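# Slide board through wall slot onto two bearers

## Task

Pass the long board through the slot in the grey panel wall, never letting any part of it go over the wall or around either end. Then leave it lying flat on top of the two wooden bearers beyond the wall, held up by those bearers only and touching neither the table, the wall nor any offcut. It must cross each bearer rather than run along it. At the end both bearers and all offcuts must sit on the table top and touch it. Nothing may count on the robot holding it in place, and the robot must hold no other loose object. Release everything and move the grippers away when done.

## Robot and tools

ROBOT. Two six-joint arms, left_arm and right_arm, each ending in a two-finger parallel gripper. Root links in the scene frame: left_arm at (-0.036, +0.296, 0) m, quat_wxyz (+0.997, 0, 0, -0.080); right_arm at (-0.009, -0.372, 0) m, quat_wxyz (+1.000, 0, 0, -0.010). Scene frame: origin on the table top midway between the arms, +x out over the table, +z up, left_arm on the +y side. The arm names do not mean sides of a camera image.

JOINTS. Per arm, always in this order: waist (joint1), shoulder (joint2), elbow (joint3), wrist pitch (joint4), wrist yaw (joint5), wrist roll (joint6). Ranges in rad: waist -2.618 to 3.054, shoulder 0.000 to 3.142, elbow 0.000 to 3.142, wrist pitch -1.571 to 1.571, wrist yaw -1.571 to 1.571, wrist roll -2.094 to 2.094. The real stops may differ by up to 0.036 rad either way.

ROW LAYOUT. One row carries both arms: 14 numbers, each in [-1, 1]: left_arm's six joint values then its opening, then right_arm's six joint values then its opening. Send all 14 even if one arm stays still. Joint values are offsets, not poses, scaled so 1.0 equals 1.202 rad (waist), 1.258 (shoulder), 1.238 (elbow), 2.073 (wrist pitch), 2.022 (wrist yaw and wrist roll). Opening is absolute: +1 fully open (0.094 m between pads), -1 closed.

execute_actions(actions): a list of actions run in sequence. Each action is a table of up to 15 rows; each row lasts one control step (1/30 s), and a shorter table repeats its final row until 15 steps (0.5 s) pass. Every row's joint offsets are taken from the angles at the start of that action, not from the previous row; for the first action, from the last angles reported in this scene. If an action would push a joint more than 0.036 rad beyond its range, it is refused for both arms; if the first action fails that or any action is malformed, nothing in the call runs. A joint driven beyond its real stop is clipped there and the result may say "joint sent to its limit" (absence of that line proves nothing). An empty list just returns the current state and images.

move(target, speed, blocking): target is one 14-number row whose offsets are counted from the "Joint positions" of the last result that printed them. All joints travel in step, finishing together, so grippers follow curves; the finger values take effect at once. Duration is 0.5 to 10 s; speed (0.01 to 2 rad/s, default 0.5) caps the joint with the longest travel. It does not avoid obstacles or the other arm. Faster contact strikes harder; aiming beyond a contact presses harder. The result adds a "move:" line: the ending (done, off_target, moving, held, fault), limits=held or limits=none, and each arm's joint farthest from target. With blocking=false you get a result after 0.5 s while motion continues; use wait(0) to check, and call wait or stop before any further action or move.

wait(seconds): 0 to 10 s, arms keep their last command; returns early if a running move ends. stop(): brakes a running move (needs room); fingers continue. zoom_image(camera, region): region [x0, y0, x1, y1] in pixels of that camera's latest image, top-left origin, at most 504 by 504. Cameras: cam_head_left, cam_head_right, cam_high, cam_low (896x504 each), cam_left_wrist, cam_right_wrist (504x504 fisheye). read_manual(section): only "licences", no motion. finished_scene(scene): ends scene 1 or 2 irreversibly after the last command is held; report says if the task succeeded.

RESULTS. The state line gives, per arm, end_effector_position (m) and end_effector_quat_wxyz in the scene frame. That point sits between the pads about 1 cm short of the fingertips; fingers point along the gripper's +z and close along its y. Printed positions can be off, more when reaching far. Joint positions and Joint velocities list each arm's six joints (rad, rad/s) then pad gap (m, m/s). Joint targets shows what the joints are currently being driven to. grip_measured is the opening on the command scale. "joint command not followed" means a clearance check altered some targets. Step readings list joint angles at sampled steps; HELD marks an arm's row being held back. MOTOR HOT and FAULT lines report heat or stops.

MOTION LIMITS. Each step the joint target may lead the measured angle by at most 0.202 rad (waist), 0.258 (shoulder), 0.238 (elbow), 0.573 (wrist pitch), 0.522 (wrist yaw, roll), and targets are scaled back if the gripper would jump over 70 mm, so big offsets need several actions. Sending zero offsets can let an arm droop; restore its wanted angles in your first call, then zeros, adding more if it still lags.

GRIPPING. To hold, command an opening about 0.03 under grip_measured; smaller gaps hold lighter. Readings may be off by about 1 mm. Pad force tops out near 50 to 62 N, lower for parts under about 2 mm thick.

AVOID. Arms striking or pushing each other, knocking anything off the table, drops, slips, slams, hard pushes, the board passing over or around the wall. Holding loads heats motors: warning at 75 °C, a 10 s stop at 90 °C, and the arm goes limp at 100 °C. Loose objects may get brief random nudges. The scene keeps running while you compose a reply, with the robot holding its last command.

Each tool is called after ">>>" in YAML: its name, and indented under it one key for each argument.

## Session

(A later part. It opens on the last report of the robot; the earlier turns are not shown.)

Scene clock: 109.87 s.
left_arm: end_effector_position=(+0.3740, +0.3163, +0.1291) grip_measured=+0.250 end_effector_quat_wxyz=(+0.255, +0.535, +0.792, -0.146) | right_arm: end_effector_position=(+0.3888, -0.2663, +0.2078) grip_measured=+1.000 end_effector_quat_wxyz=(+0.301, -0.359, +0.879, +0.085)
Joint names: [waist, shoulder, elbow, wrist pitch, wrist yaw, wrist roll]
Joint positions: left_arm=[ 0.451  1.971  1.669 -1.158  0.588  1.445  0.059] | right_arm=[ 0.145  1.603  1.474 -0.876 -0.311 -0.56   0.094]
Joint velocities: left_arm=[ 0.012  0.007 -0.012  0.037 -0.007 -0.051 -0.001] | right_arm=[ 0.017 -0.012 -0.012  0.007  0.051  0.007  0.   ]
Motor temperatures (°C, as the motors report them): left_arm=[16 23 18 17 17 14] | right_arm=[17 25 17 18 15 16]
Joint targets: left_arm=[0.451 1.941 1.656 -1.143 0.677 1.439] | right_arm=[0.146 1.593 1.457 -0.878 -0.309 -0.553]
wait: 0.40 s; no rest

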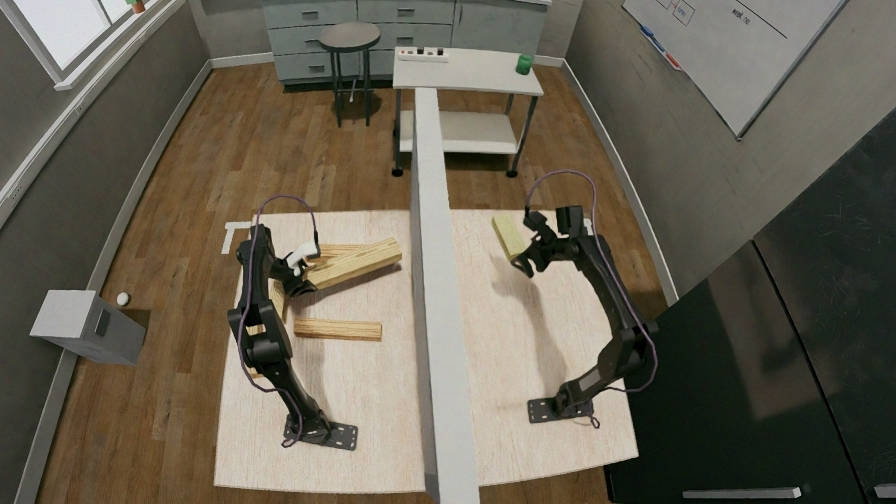

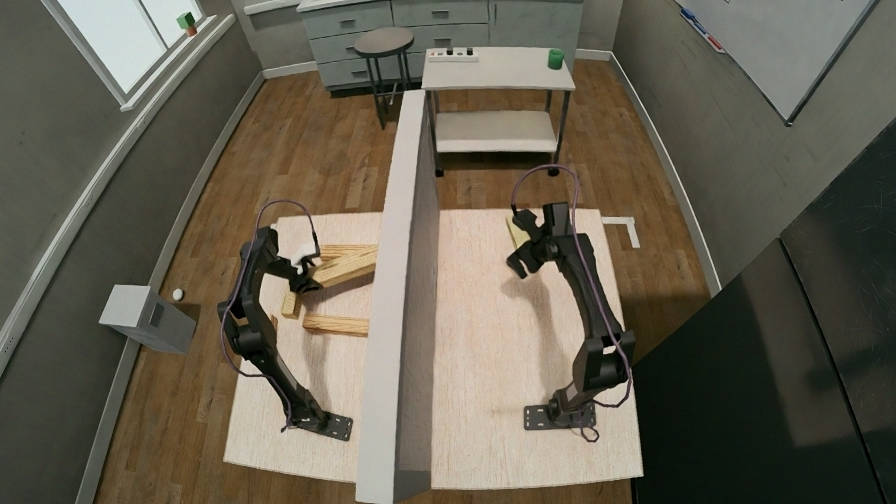

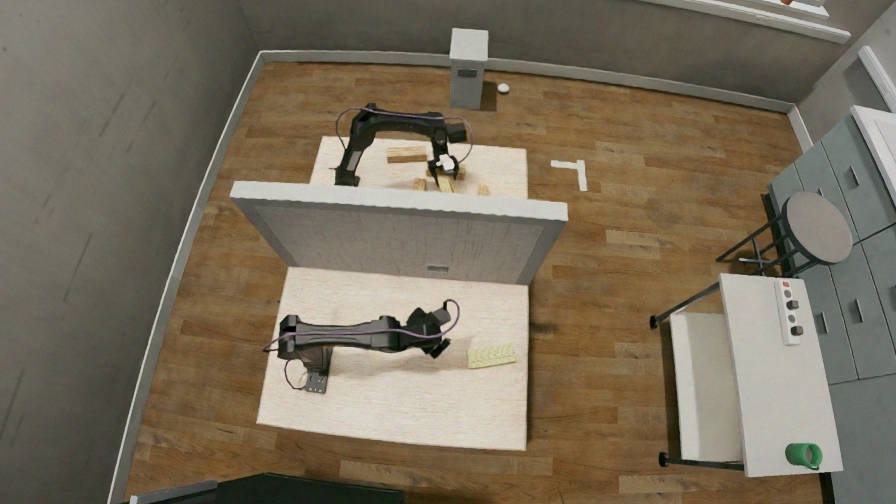

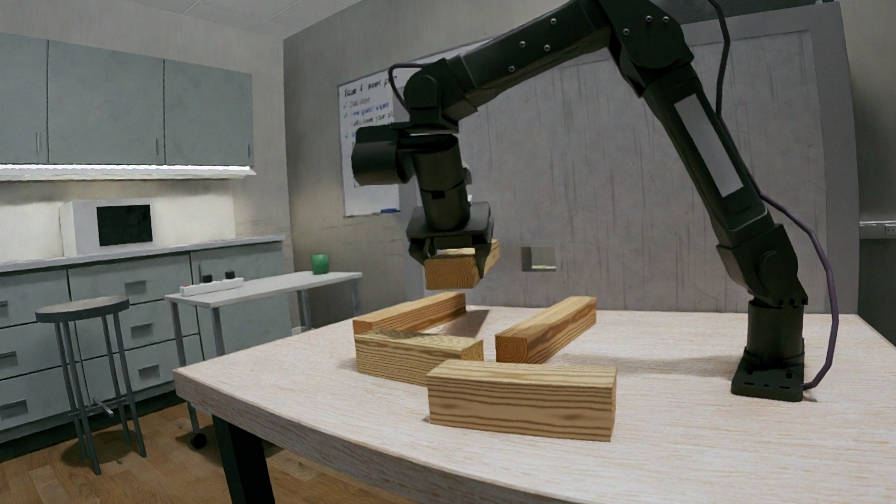

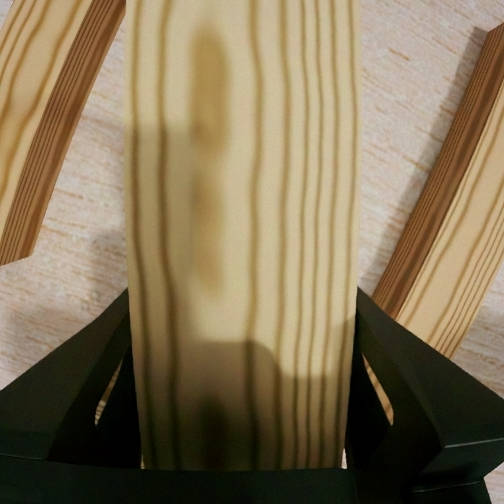

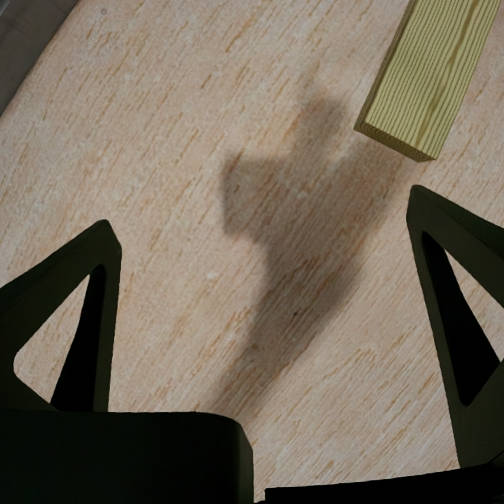

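>>> execute_actions:
  actions:
    - [[-0.0021,-0.0238,-0.0105,0.0113,0.0420,-0.0088,0.05,-0.0004,-0.0114,-0.0172,-0.0010,0.0032,0.0075,1],[-0.0078,-0.0238,-0.0105,0.0227,0.0395,-0.0248,0.05,-0.0038,-0.0212,-0.0270,-0.0010,0.0095,0.0187,1],[-0.0164,-0.0251,-0.0123,0.0399,0.0377,-0.0490,0.05,-0.0090,-0.0362,-0.0420,-0.0010,0.0191,0.0360,1],[-0.0271,-0.0348,-0.0257,0.0615,0.0350,-0.0793,0.05,-0.0157,-0.0555,-0.0613,-0.0010,0.0313,0.0580,1],[-0.0394,-0.0524,-0.0501,0.0860,0.0301,-0.1137,0.05,-0.0234,-0.0779,-0.0837,-0.0010,0.0456,0.0837,1],[-0.0524,-0.0762,-0.0832,0.1119,0.0234,-0.1502,0.05,-0.0319,-0.1024,-0.1082,-0.0010,0.0612,0.1117,1],[-0.0653,-0.1044,-0.1224,0.1378,0.0155,-0.1866,0.05,-0.0407,-0.1279,-0.1337,-0.0010,0.0775,0.1410,1],[-0.0776,-0.1353,-0.1653,0.1623,0.0068,-0.2210,0.05,-0.0495,-0.1534,-0.1592,-0.0010,0.0938,0.1703,1],[-0.0883,-0.1671,-0.2093,0.1839,-0.0020,-0.2513,0.05,-0.0580,-0.1779,-0.1837,-0.0010,0.1094,0.1983,1],[-0.0969,-0.1980,-0.2522,0.2011,-0.0107,-0.2755,0.05,-0.0657,-0.2003,-0.2061,-0.0010,0.1237,0.2240,1],[-0.1026,-0.2262,-0.2914,0.2125,-0.0186,-0.2915,0.05,-0.0724,-0.2196,-0.2254,-0.0010,0.1359,0.2460,1],[-0.1047,-0.2500,-0.3245,0.2166,-0.0253,-0.2973,0.05,-0.0776,-0.2346,-0.2404,-0.0010,0.1455,0.2633,1],[-0.1047,-0.2676,-0.3489,0.2166,-0.0302,-0.2973,0.05,-0.0810,-0.2444,-0.2502,-0.0010,0.1518,0.2745,1],[-0.1047,-0.2773,-0.3623,0.2166,-0.0329,-0.2973,0.05,-0.0822,-0.2479,-0.2537,-0.0010,0.1540,0.2785,1],[-0.1047,-0.2786,-0.3641,0.2166,-0.0333,-0.2973,0.05,-0.0822,-0.2479,-0.2537,-0.0010,0.1540,0.2785,1]]

>>> zoom_image:
  camera: "cam_head_left"
  region: [220, 200, 460, 400]

Scene clock: 112.70 s.
left_arm: end_effector_position=(+0.3378, +0.2686, +0.1176) grip_measured=+0.250 end_effector_quat_wxyz=(+0.258, +0.401, +0.869, -0.130) | right_arm: end_effector_position=(+0.3258, -0.3488, +0.1928) grip_measured=+1.000 end_effector_quat_wxyz=(+0.278, -0.078, +0.957, +0.019)
Joint names: [waist, shoulder, elbow, wrist pitch, wrist yaw, wrist roll]
Joint positions: left_arm=[ 0.316  1.673  1.24  -0.82   0.503  0.938  0.059] | right_arm=[ 0.054  1.312  1.187 -0.884 -0.063 -0.111  0.094]
Joint velocities: left_arm=[-0.061 -0.525 -0.545  0.007 -0.125 -0.564  0.   ] | right_arm=[-0.046 -0.247 -0.168 -0.066  0.403  0.784  0.   ]
Motor temperatures (°C, as the motors report them): left_arm=[16 23 18 17 17 14] | right_arm=[17 25 17 18 15 16]
Joint targets: left_arm=[0.326 1.621 1.218 -0.708 0.521 0.844] | right_arm=[0.046 1.291 1.160 -0.878 0.001 0.003]
Step readings (joint positions):
0: left_arm=[0.451 1.971 1.669 -1.157 0.588 1.444] | right_arm=[0.145 1.603 1.474 -0.876 -0.310 -0.559]
1: left_arm=[0.451 1.971 1.669 -1.157 0.588 1.443] | right_arm=[0.145 1.603 1.474 -0.876 -0.310 -0.558]
2: left_arm=[0.451 1.971 1.669 -1.155 0.588 1.436] | right_arm=[0.145 1.603 1.472 -0.876 -0.308 -0.553]
4: left_arm=[0.447 1.969 1.662 -1.130 0.588 1.399] | right_arm=[0.144 1.590 1.449 -0.870 -0.293 -0.525]
8: left_arm=[0.406 1.910 1.546 -0.981 0.563 1.221] | right_arm=[0.117 1.497 1.339 -0.870 -0.224 -0.395]
15: Joint positions above

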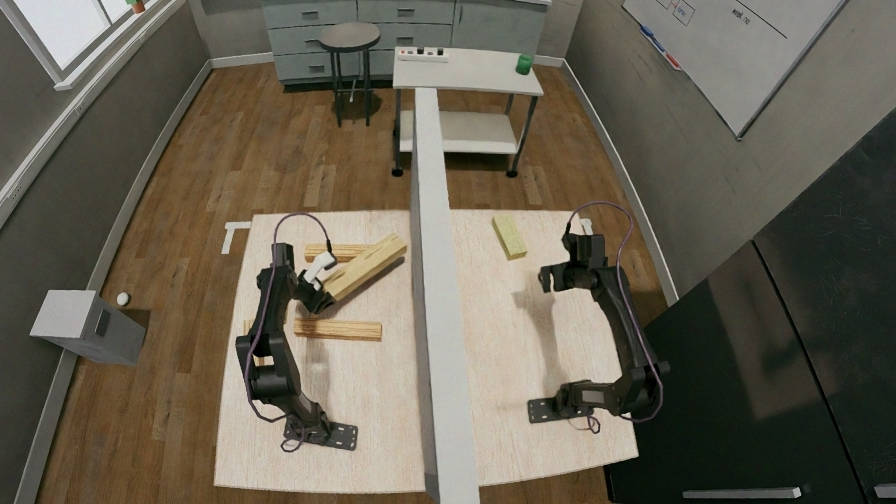

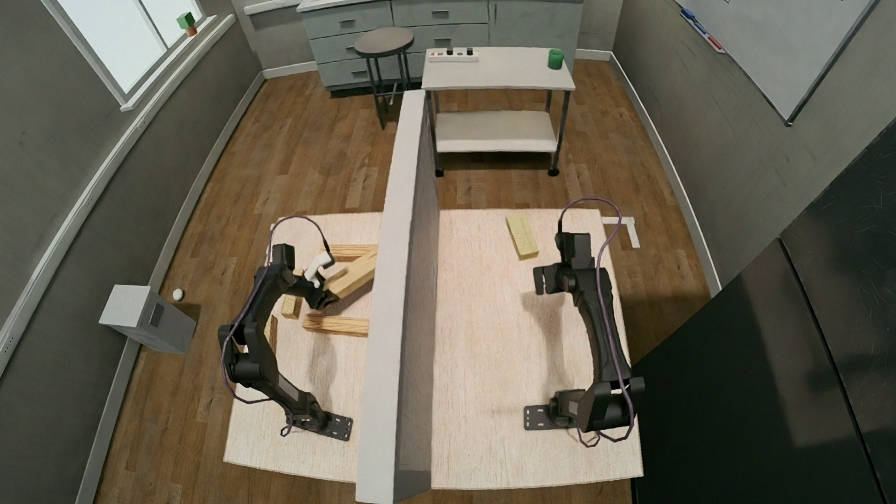

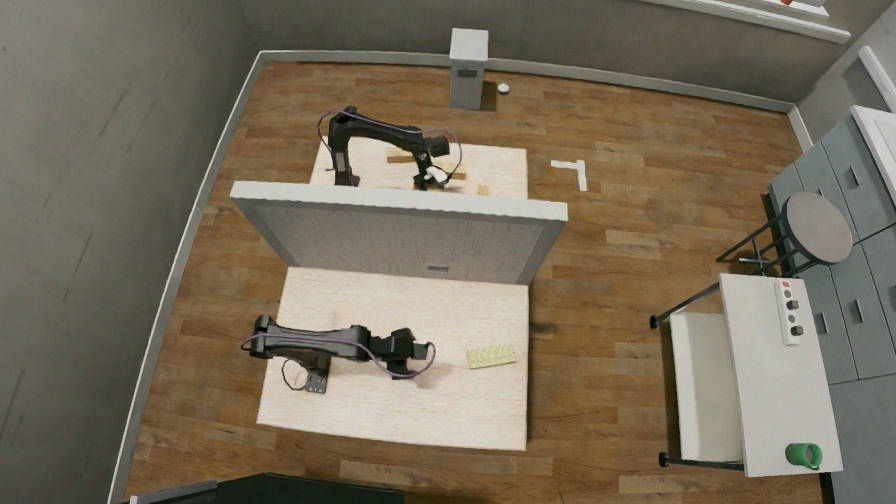

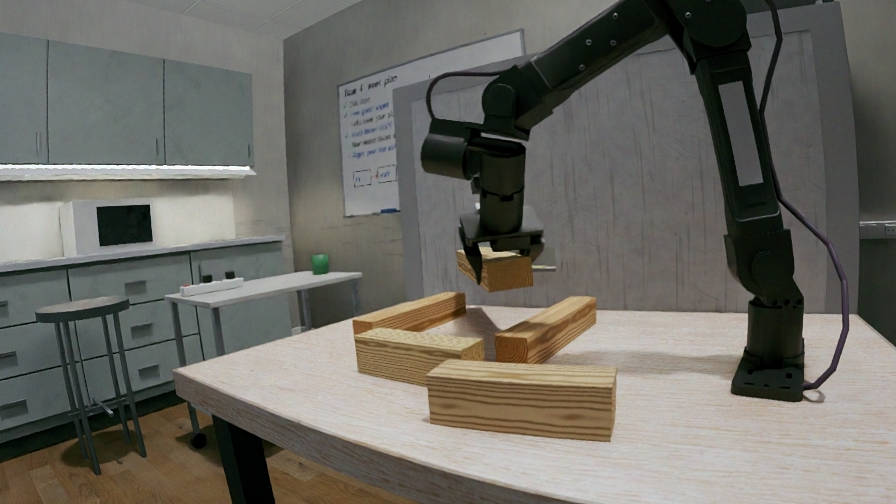

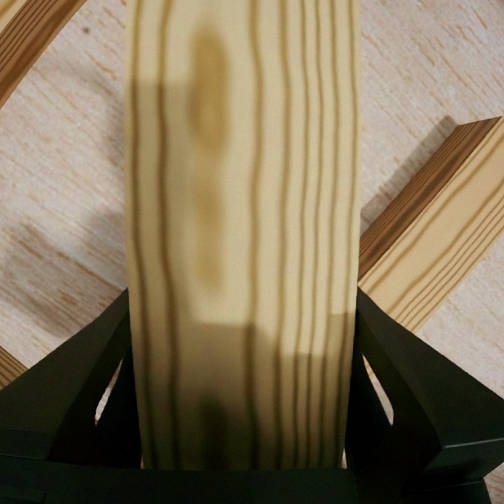

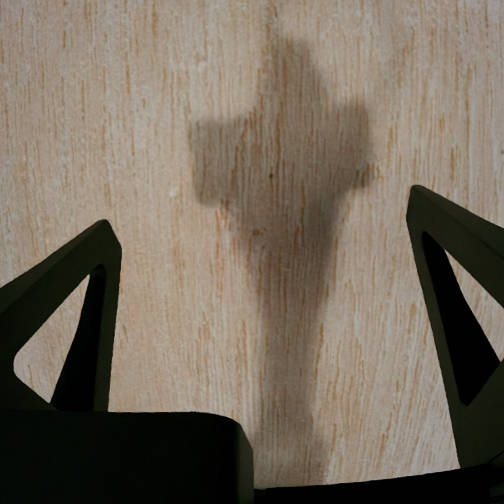

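Region (220, 200, 460, 400) of cam_head_left's 896x504 image, scaled by 2.100, with more detail than that image has.

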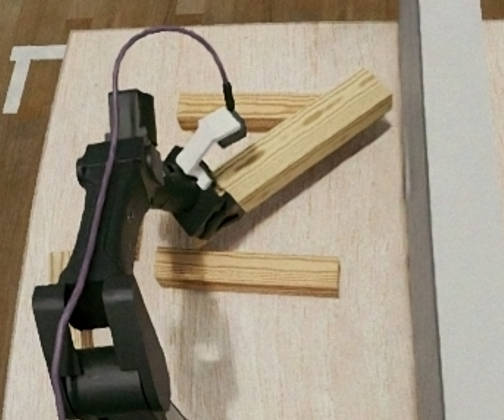

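>>> wait:
  seconds: 0.4

Scene clock: 113.23 s.
left_arm: end_effector_position=(+0.3435, +0.2759, +0.1186) grip_measured=+0.250 end_effector_quat_wxyz=(+0.266, +0.364, +0.885, -0.113) | right_arm: end_effector_position=(+0.3239, -0.3584, +0.1905) grip_measured=+1.000 end_effector_quat_wxyz=(+0.275, -0.019, +0.961, +0.009)
Joint names: [waist, shoulder, elbow, wrist pitch, wrist yaw, wrist roll]
Joint positions: left_arm=[ 0.318  1.654  1.218 -0.766  0.467  0.85   0.059] | right_arm=[ 0.053  1.306  1.177 -0.884 -0.011 -0.005  0.094]
Joint velocities: left_arm=[-0.002  0.002  0.002 -0.007 -0.007 -0.007 -0.   ] | right_arm=[-0.002  0.012  0.017 -0.051  0.037  0.037  0.   ]
Motor temperatures (°C, as the motors report them): left_arm=[16 23 18 17 17 14] | right_arm=[17 25 17 18 15 16]
Joint targets: left_arm=[0.326 1.621 1.219 -0.708 0.521 0.844] | right_arm=[0.047 1.291 1.160 -0.878 0.001 0.003]
wait: 0.40 s; no rest

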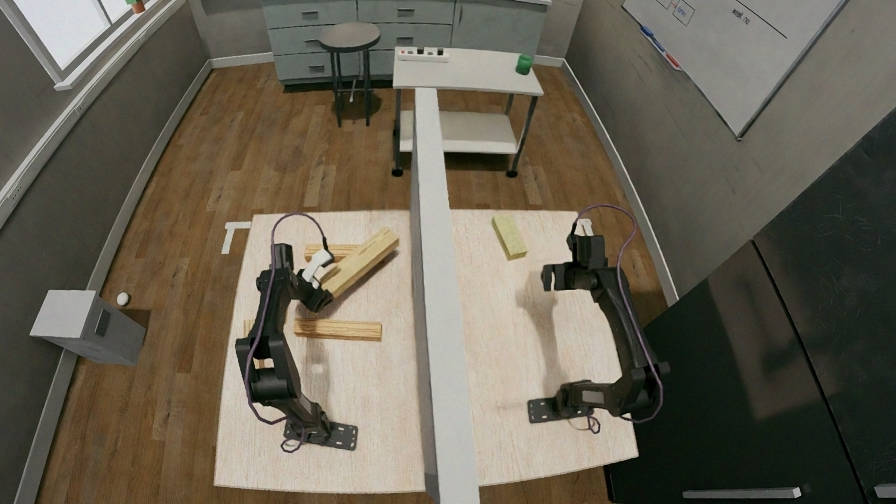

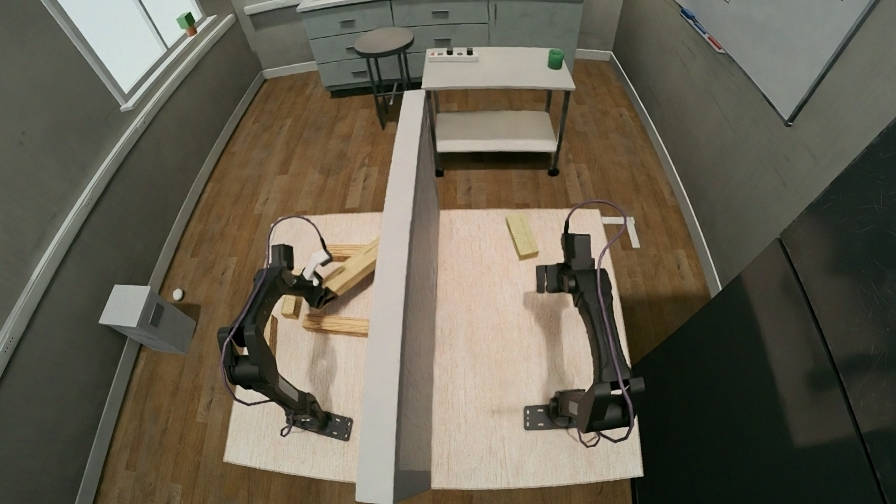

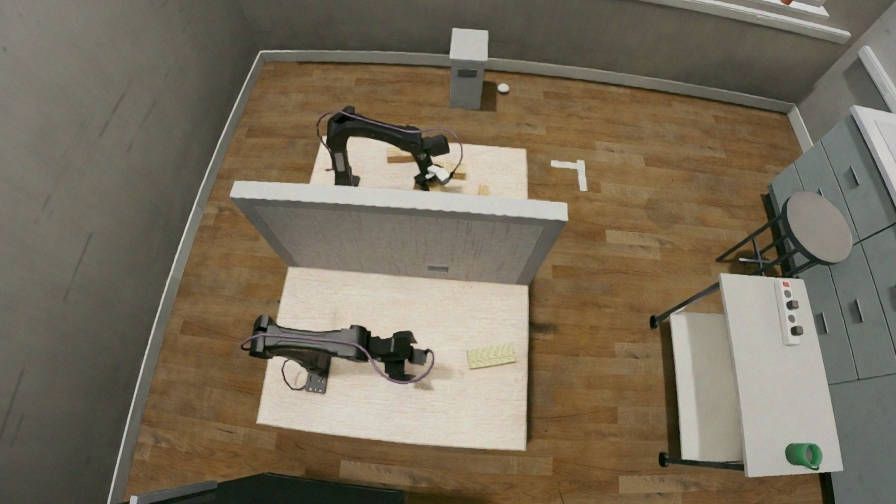

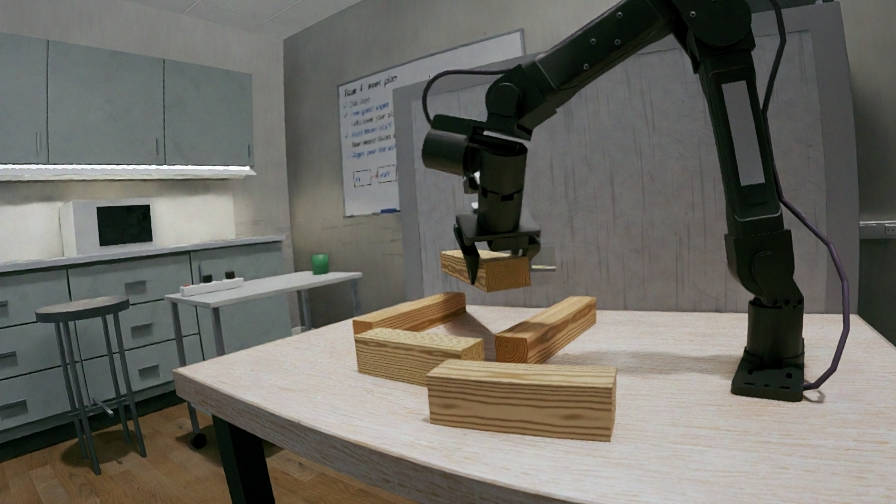

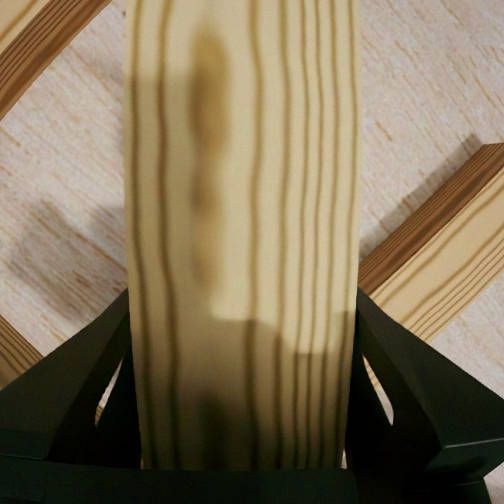

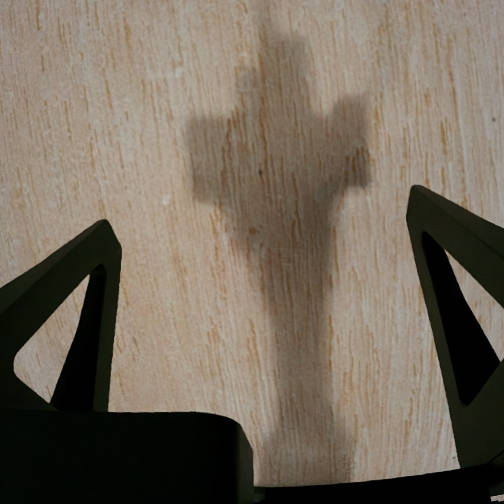

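>>> execute_actions:
  actions:
    - [[0.0067,-0.0262,0.0008,0.0302,0.0233,-0.0089,0.05,-0.0050,-0.0119,-0.0137,0.0029,0.0059,0.0040,1],[0.0045,-0.0262,0.0008,0.0364,0.0140,-0.0251,0.05,-0.0050,-0.0119,-0.0137,0.0029,0.0059,0.0040,1],[0.0023,-0.0272,-0.0001,0.0456,-0.0001,-0.0496,0.05,-0.0050,-0.0119,-0.0137,0.0029,0.0059,0.0040,1],[-0.0052,-0.0343,-0.0071,0.0573,-0.0178,-0.0803,0.05,-0.0050,-0.0119,-0.0137,0.0029,0.0059,0.0040,1],[-0.0188,-0.0474,-0.0199,0.0705,-0.0379,-0.1151,0.05,-0.0050,-0.0119,-0.0137,0.0029,0.0059,0.0040,1],[-0.0372,-0.0651,-0.0372,0.0845,-0.0591,-0.1521,0.05,-0.0050,-0.0119,-0.0137,0.0029,0.0059,0.0040,1],[-0.0591,-0.0860,-0.0576,0.0984,-0.0803,-0.1890,0.05,-0.0050,-0.0119,-0.0137,0.0029,0.0059,0.0040,1],[-0.0830,-0.1089,-0.0800,0.1116,-0.1004,-0.2238,0.05,-0.0050,-0.0119,-0.0137,0.0029,0.0059,0.0040,1],[-0.1076,-0.1325,-0.1031,0.1233,-0.1181,-0.2545,0.05,-0.0050,-0.0119,-0.0137,0.0029,0.0059,0.0040,1],[-0.1315,-0.1554,-0.1255,0.1325,-0.1322,-0.2790,0.05,-0.0050,-0.0119,-0.0137,0.0029,0.0059,0.0040,1],[-0.1534,-0.1763,-0.1459,0.1387,-0.1415,-0.2952,0.05,-0.0050,-0.0119,-0.0137,0.0029,0.0059,0.0040,1],[-0.1718,-0.1940,-0.1632,0.1409,-0.1449,-0.3011,0.05,-0.0050,-0.0119,-0.0137,0.0029,0.0059,0.0040,1],[-0.1854,-0.2071,-0.1760,0.1409,-0.1449,-0.3011,0.05,-0.0050,-0.0119,-0.0137,0.0029,0.0059,0.0040,1],[-0.1929,-0.2142,-0.1830,0.1409,-0.1449,-0.3011,0.05,-0.0050,-0.0119,-0.0137,0.0029,0.0059,0.0040,1],[-0.1939,-0.2152,-0.1839,0.1409,-0.1449,-0.3011,0.05,-0.0050,-0.0119,-0.0137,0.0029,0.0059,0.0040,1]]

>>> wait:
  seconds: 0.5

Scene clock: 114.50 s.
left_arm: end_effector_position=(+0.3191, +0.2381, +0.1210) grip_measured=+0.250 end_effector_quat_wxyz=(+0.277, +0.217, +0.934, -0.058) | right_arm: end_effector_position=(+0.3239, -0.3586, +0.1905) grip_measured=+1.000 end_effector_quat_wxyz=(+0.275, -0.017, +0.961, +0.009)
Joint names: [waist, shoulder, elbow, wrist pitch, wrist yaw, wrist roll]
Joint positions: left_arm=[ 0.094  1.435  0.998 -0.59   0.197  0.335  0.059] | right_arm=[ 0.053  1.306  1.177 -0.884 -0.01  -0.001  0.094]
Joint velocities: left_arm=[-0.481 -0.393 -0.266  0.037  0.037 -0.505  0.   ] | right_arm=[-0.007  0.002 -0.017  0.007  0.007 -0.007  0.   ]
Motor temperatures (°C, as the motors report them): left_arm=[16 23 18 17 17 14] | right_arm=[17 25 17 18 15 16]
Joint targets: left_arm=[0.085 1.383 0.990 -0.474 0.174 0.241] | right_arm=[0.047 1.291 1.160 -0.878 0.001 0.004]
Step readings (joint positions):
0: left_arm=[0.318 1.654 1.218 -0.766 0.467 0.848] | right_arm=[0.053 1.306 1.177 -0.884 -0.010 -0.002]
1: left_arm=[0.318 1.654 1.218 -0.766 0.467 0.846] | right_arm=[0.053 1.306 1.177 -0.884 -0.010 -0.002]
2: left_arm=[0.318 1.654 1.218 -0.765 0.464 0.840] | right_arm=[0.053 1.306 1.177 -0.884 -0.010 -0.002]
4: left_arm=[0.318 1.654 1.218 -0.755 0.447 0.803] | right_arm=[0.053 1.306 1.177 -0.884 -0.010 -0.002]
8: left_arm=[0.282 1.612 1.160 -0.671 0.338 0.624] | right_arm=[0.053 1.306 1.177 -0.884 -0.010 -0.002]
15: Joint positions above

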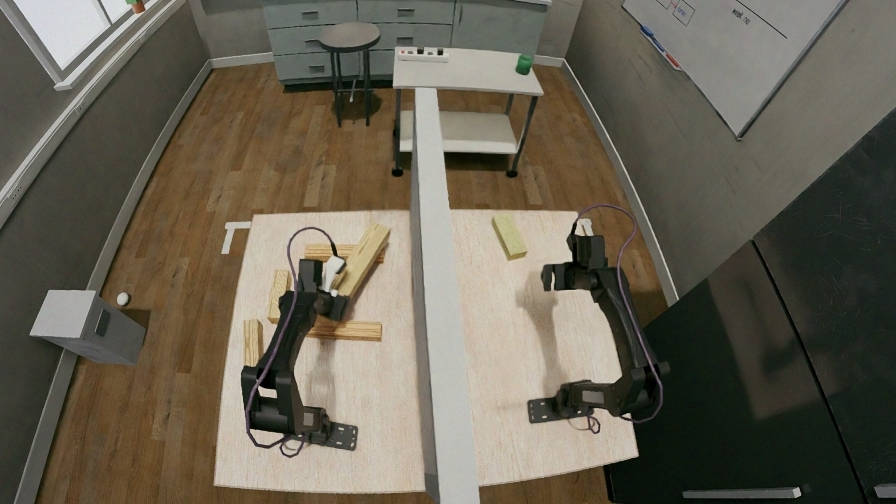

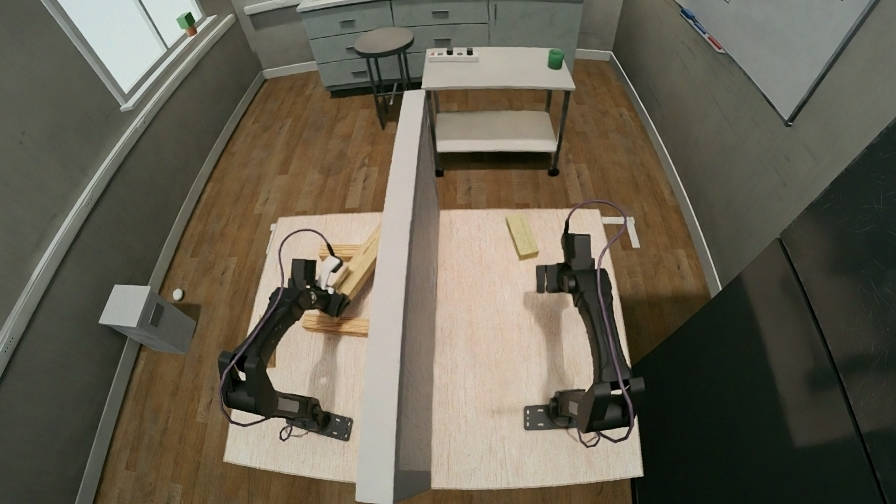

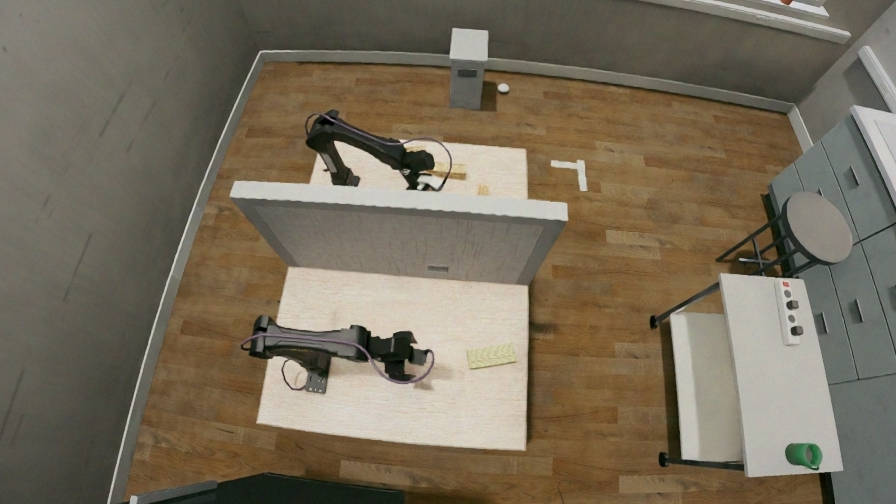

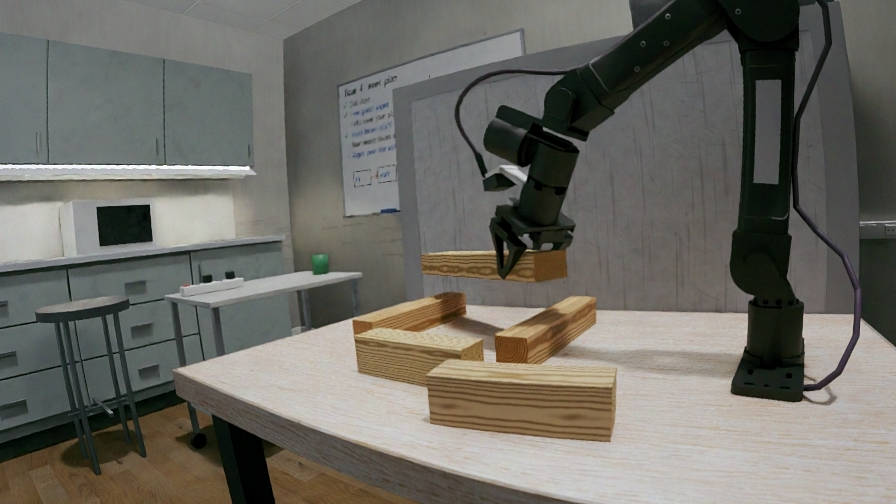

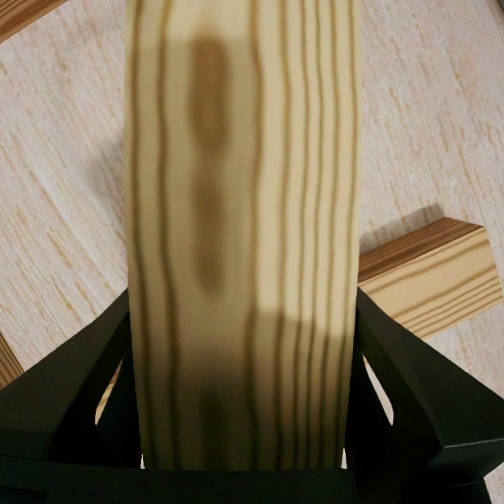

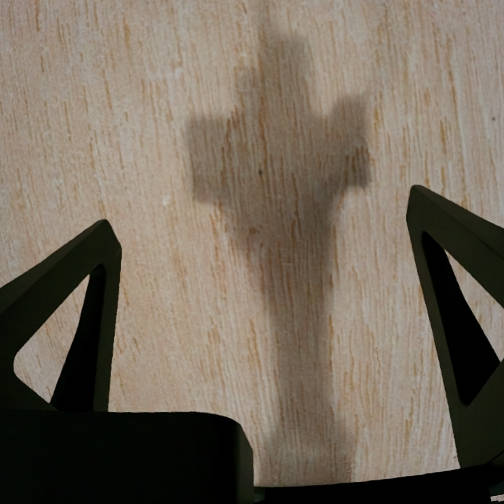

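Scene clock: 115.00 s.
left_arm: end_effector_position=(+0.3212, +0.2381, +0.1241) grip_measured=+0.250 end_effector_quat_wxyz=(+0.286, +0.181, +0.939, -0.055) | right_arm: end_effector_position=(+0.3239, -0.3586, +0.1905) grip_measured=+1.000 end_effector_quat_wxyz=(+0.275, -0.017, +0.961, +0.009)
Joint names: [waist, shoulder, elbow, wrist pitch, wrist yaw, wrist roll]
Joint positions: left_arm=[ 0.078  1.42   0.987 -0.567  0.164  0.249  0.059] | right_arm=[ 0.053  1.306  1.177 -0.884 -0.01  -0.001  0.094]
Joint velocities: left_arm=[ 0.007 -0.007  0.002 -0.051 -0.051 -0.022  0.   ] | right_arm=[-0.007  0.012 -0.002  0.007 -0.022  0.051  0.   ]
Motor temperatures (°C, as the motors report them): left_arm=[16 23 18 17 17 14] | right_arm=[17 25 17 18 15 16]
Joint targets: left_arm=[0.085 1.383 0.990 -0.474 0.174 0.241] | right_arm=[0.047 1.291 1.160 -0.878 0.001 0.004]
wait: 0.50 s; no rest

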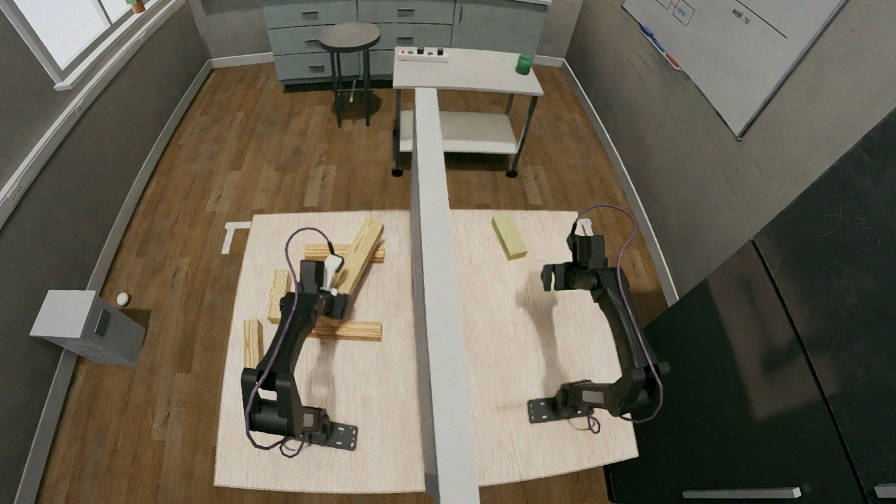

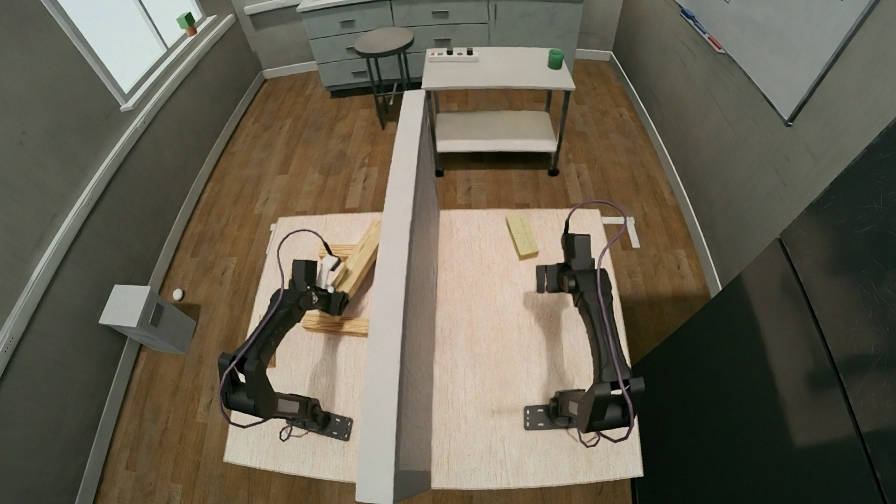

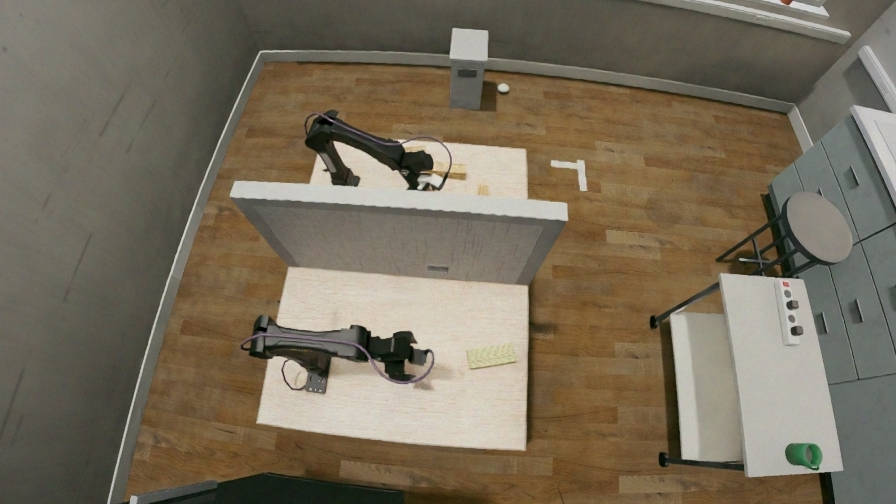

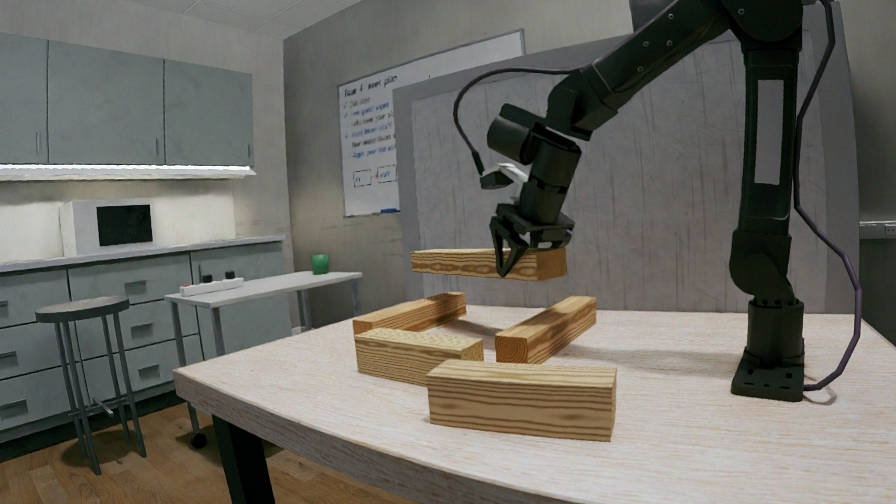

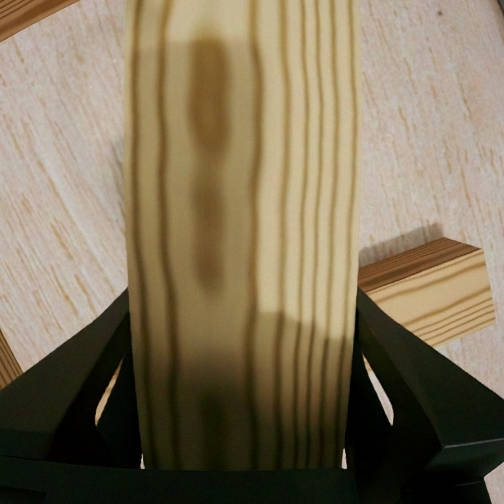

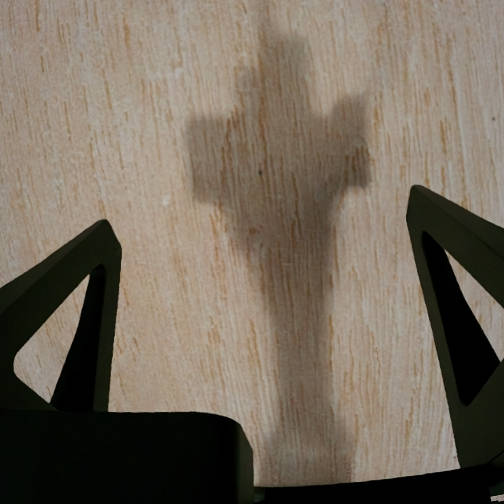

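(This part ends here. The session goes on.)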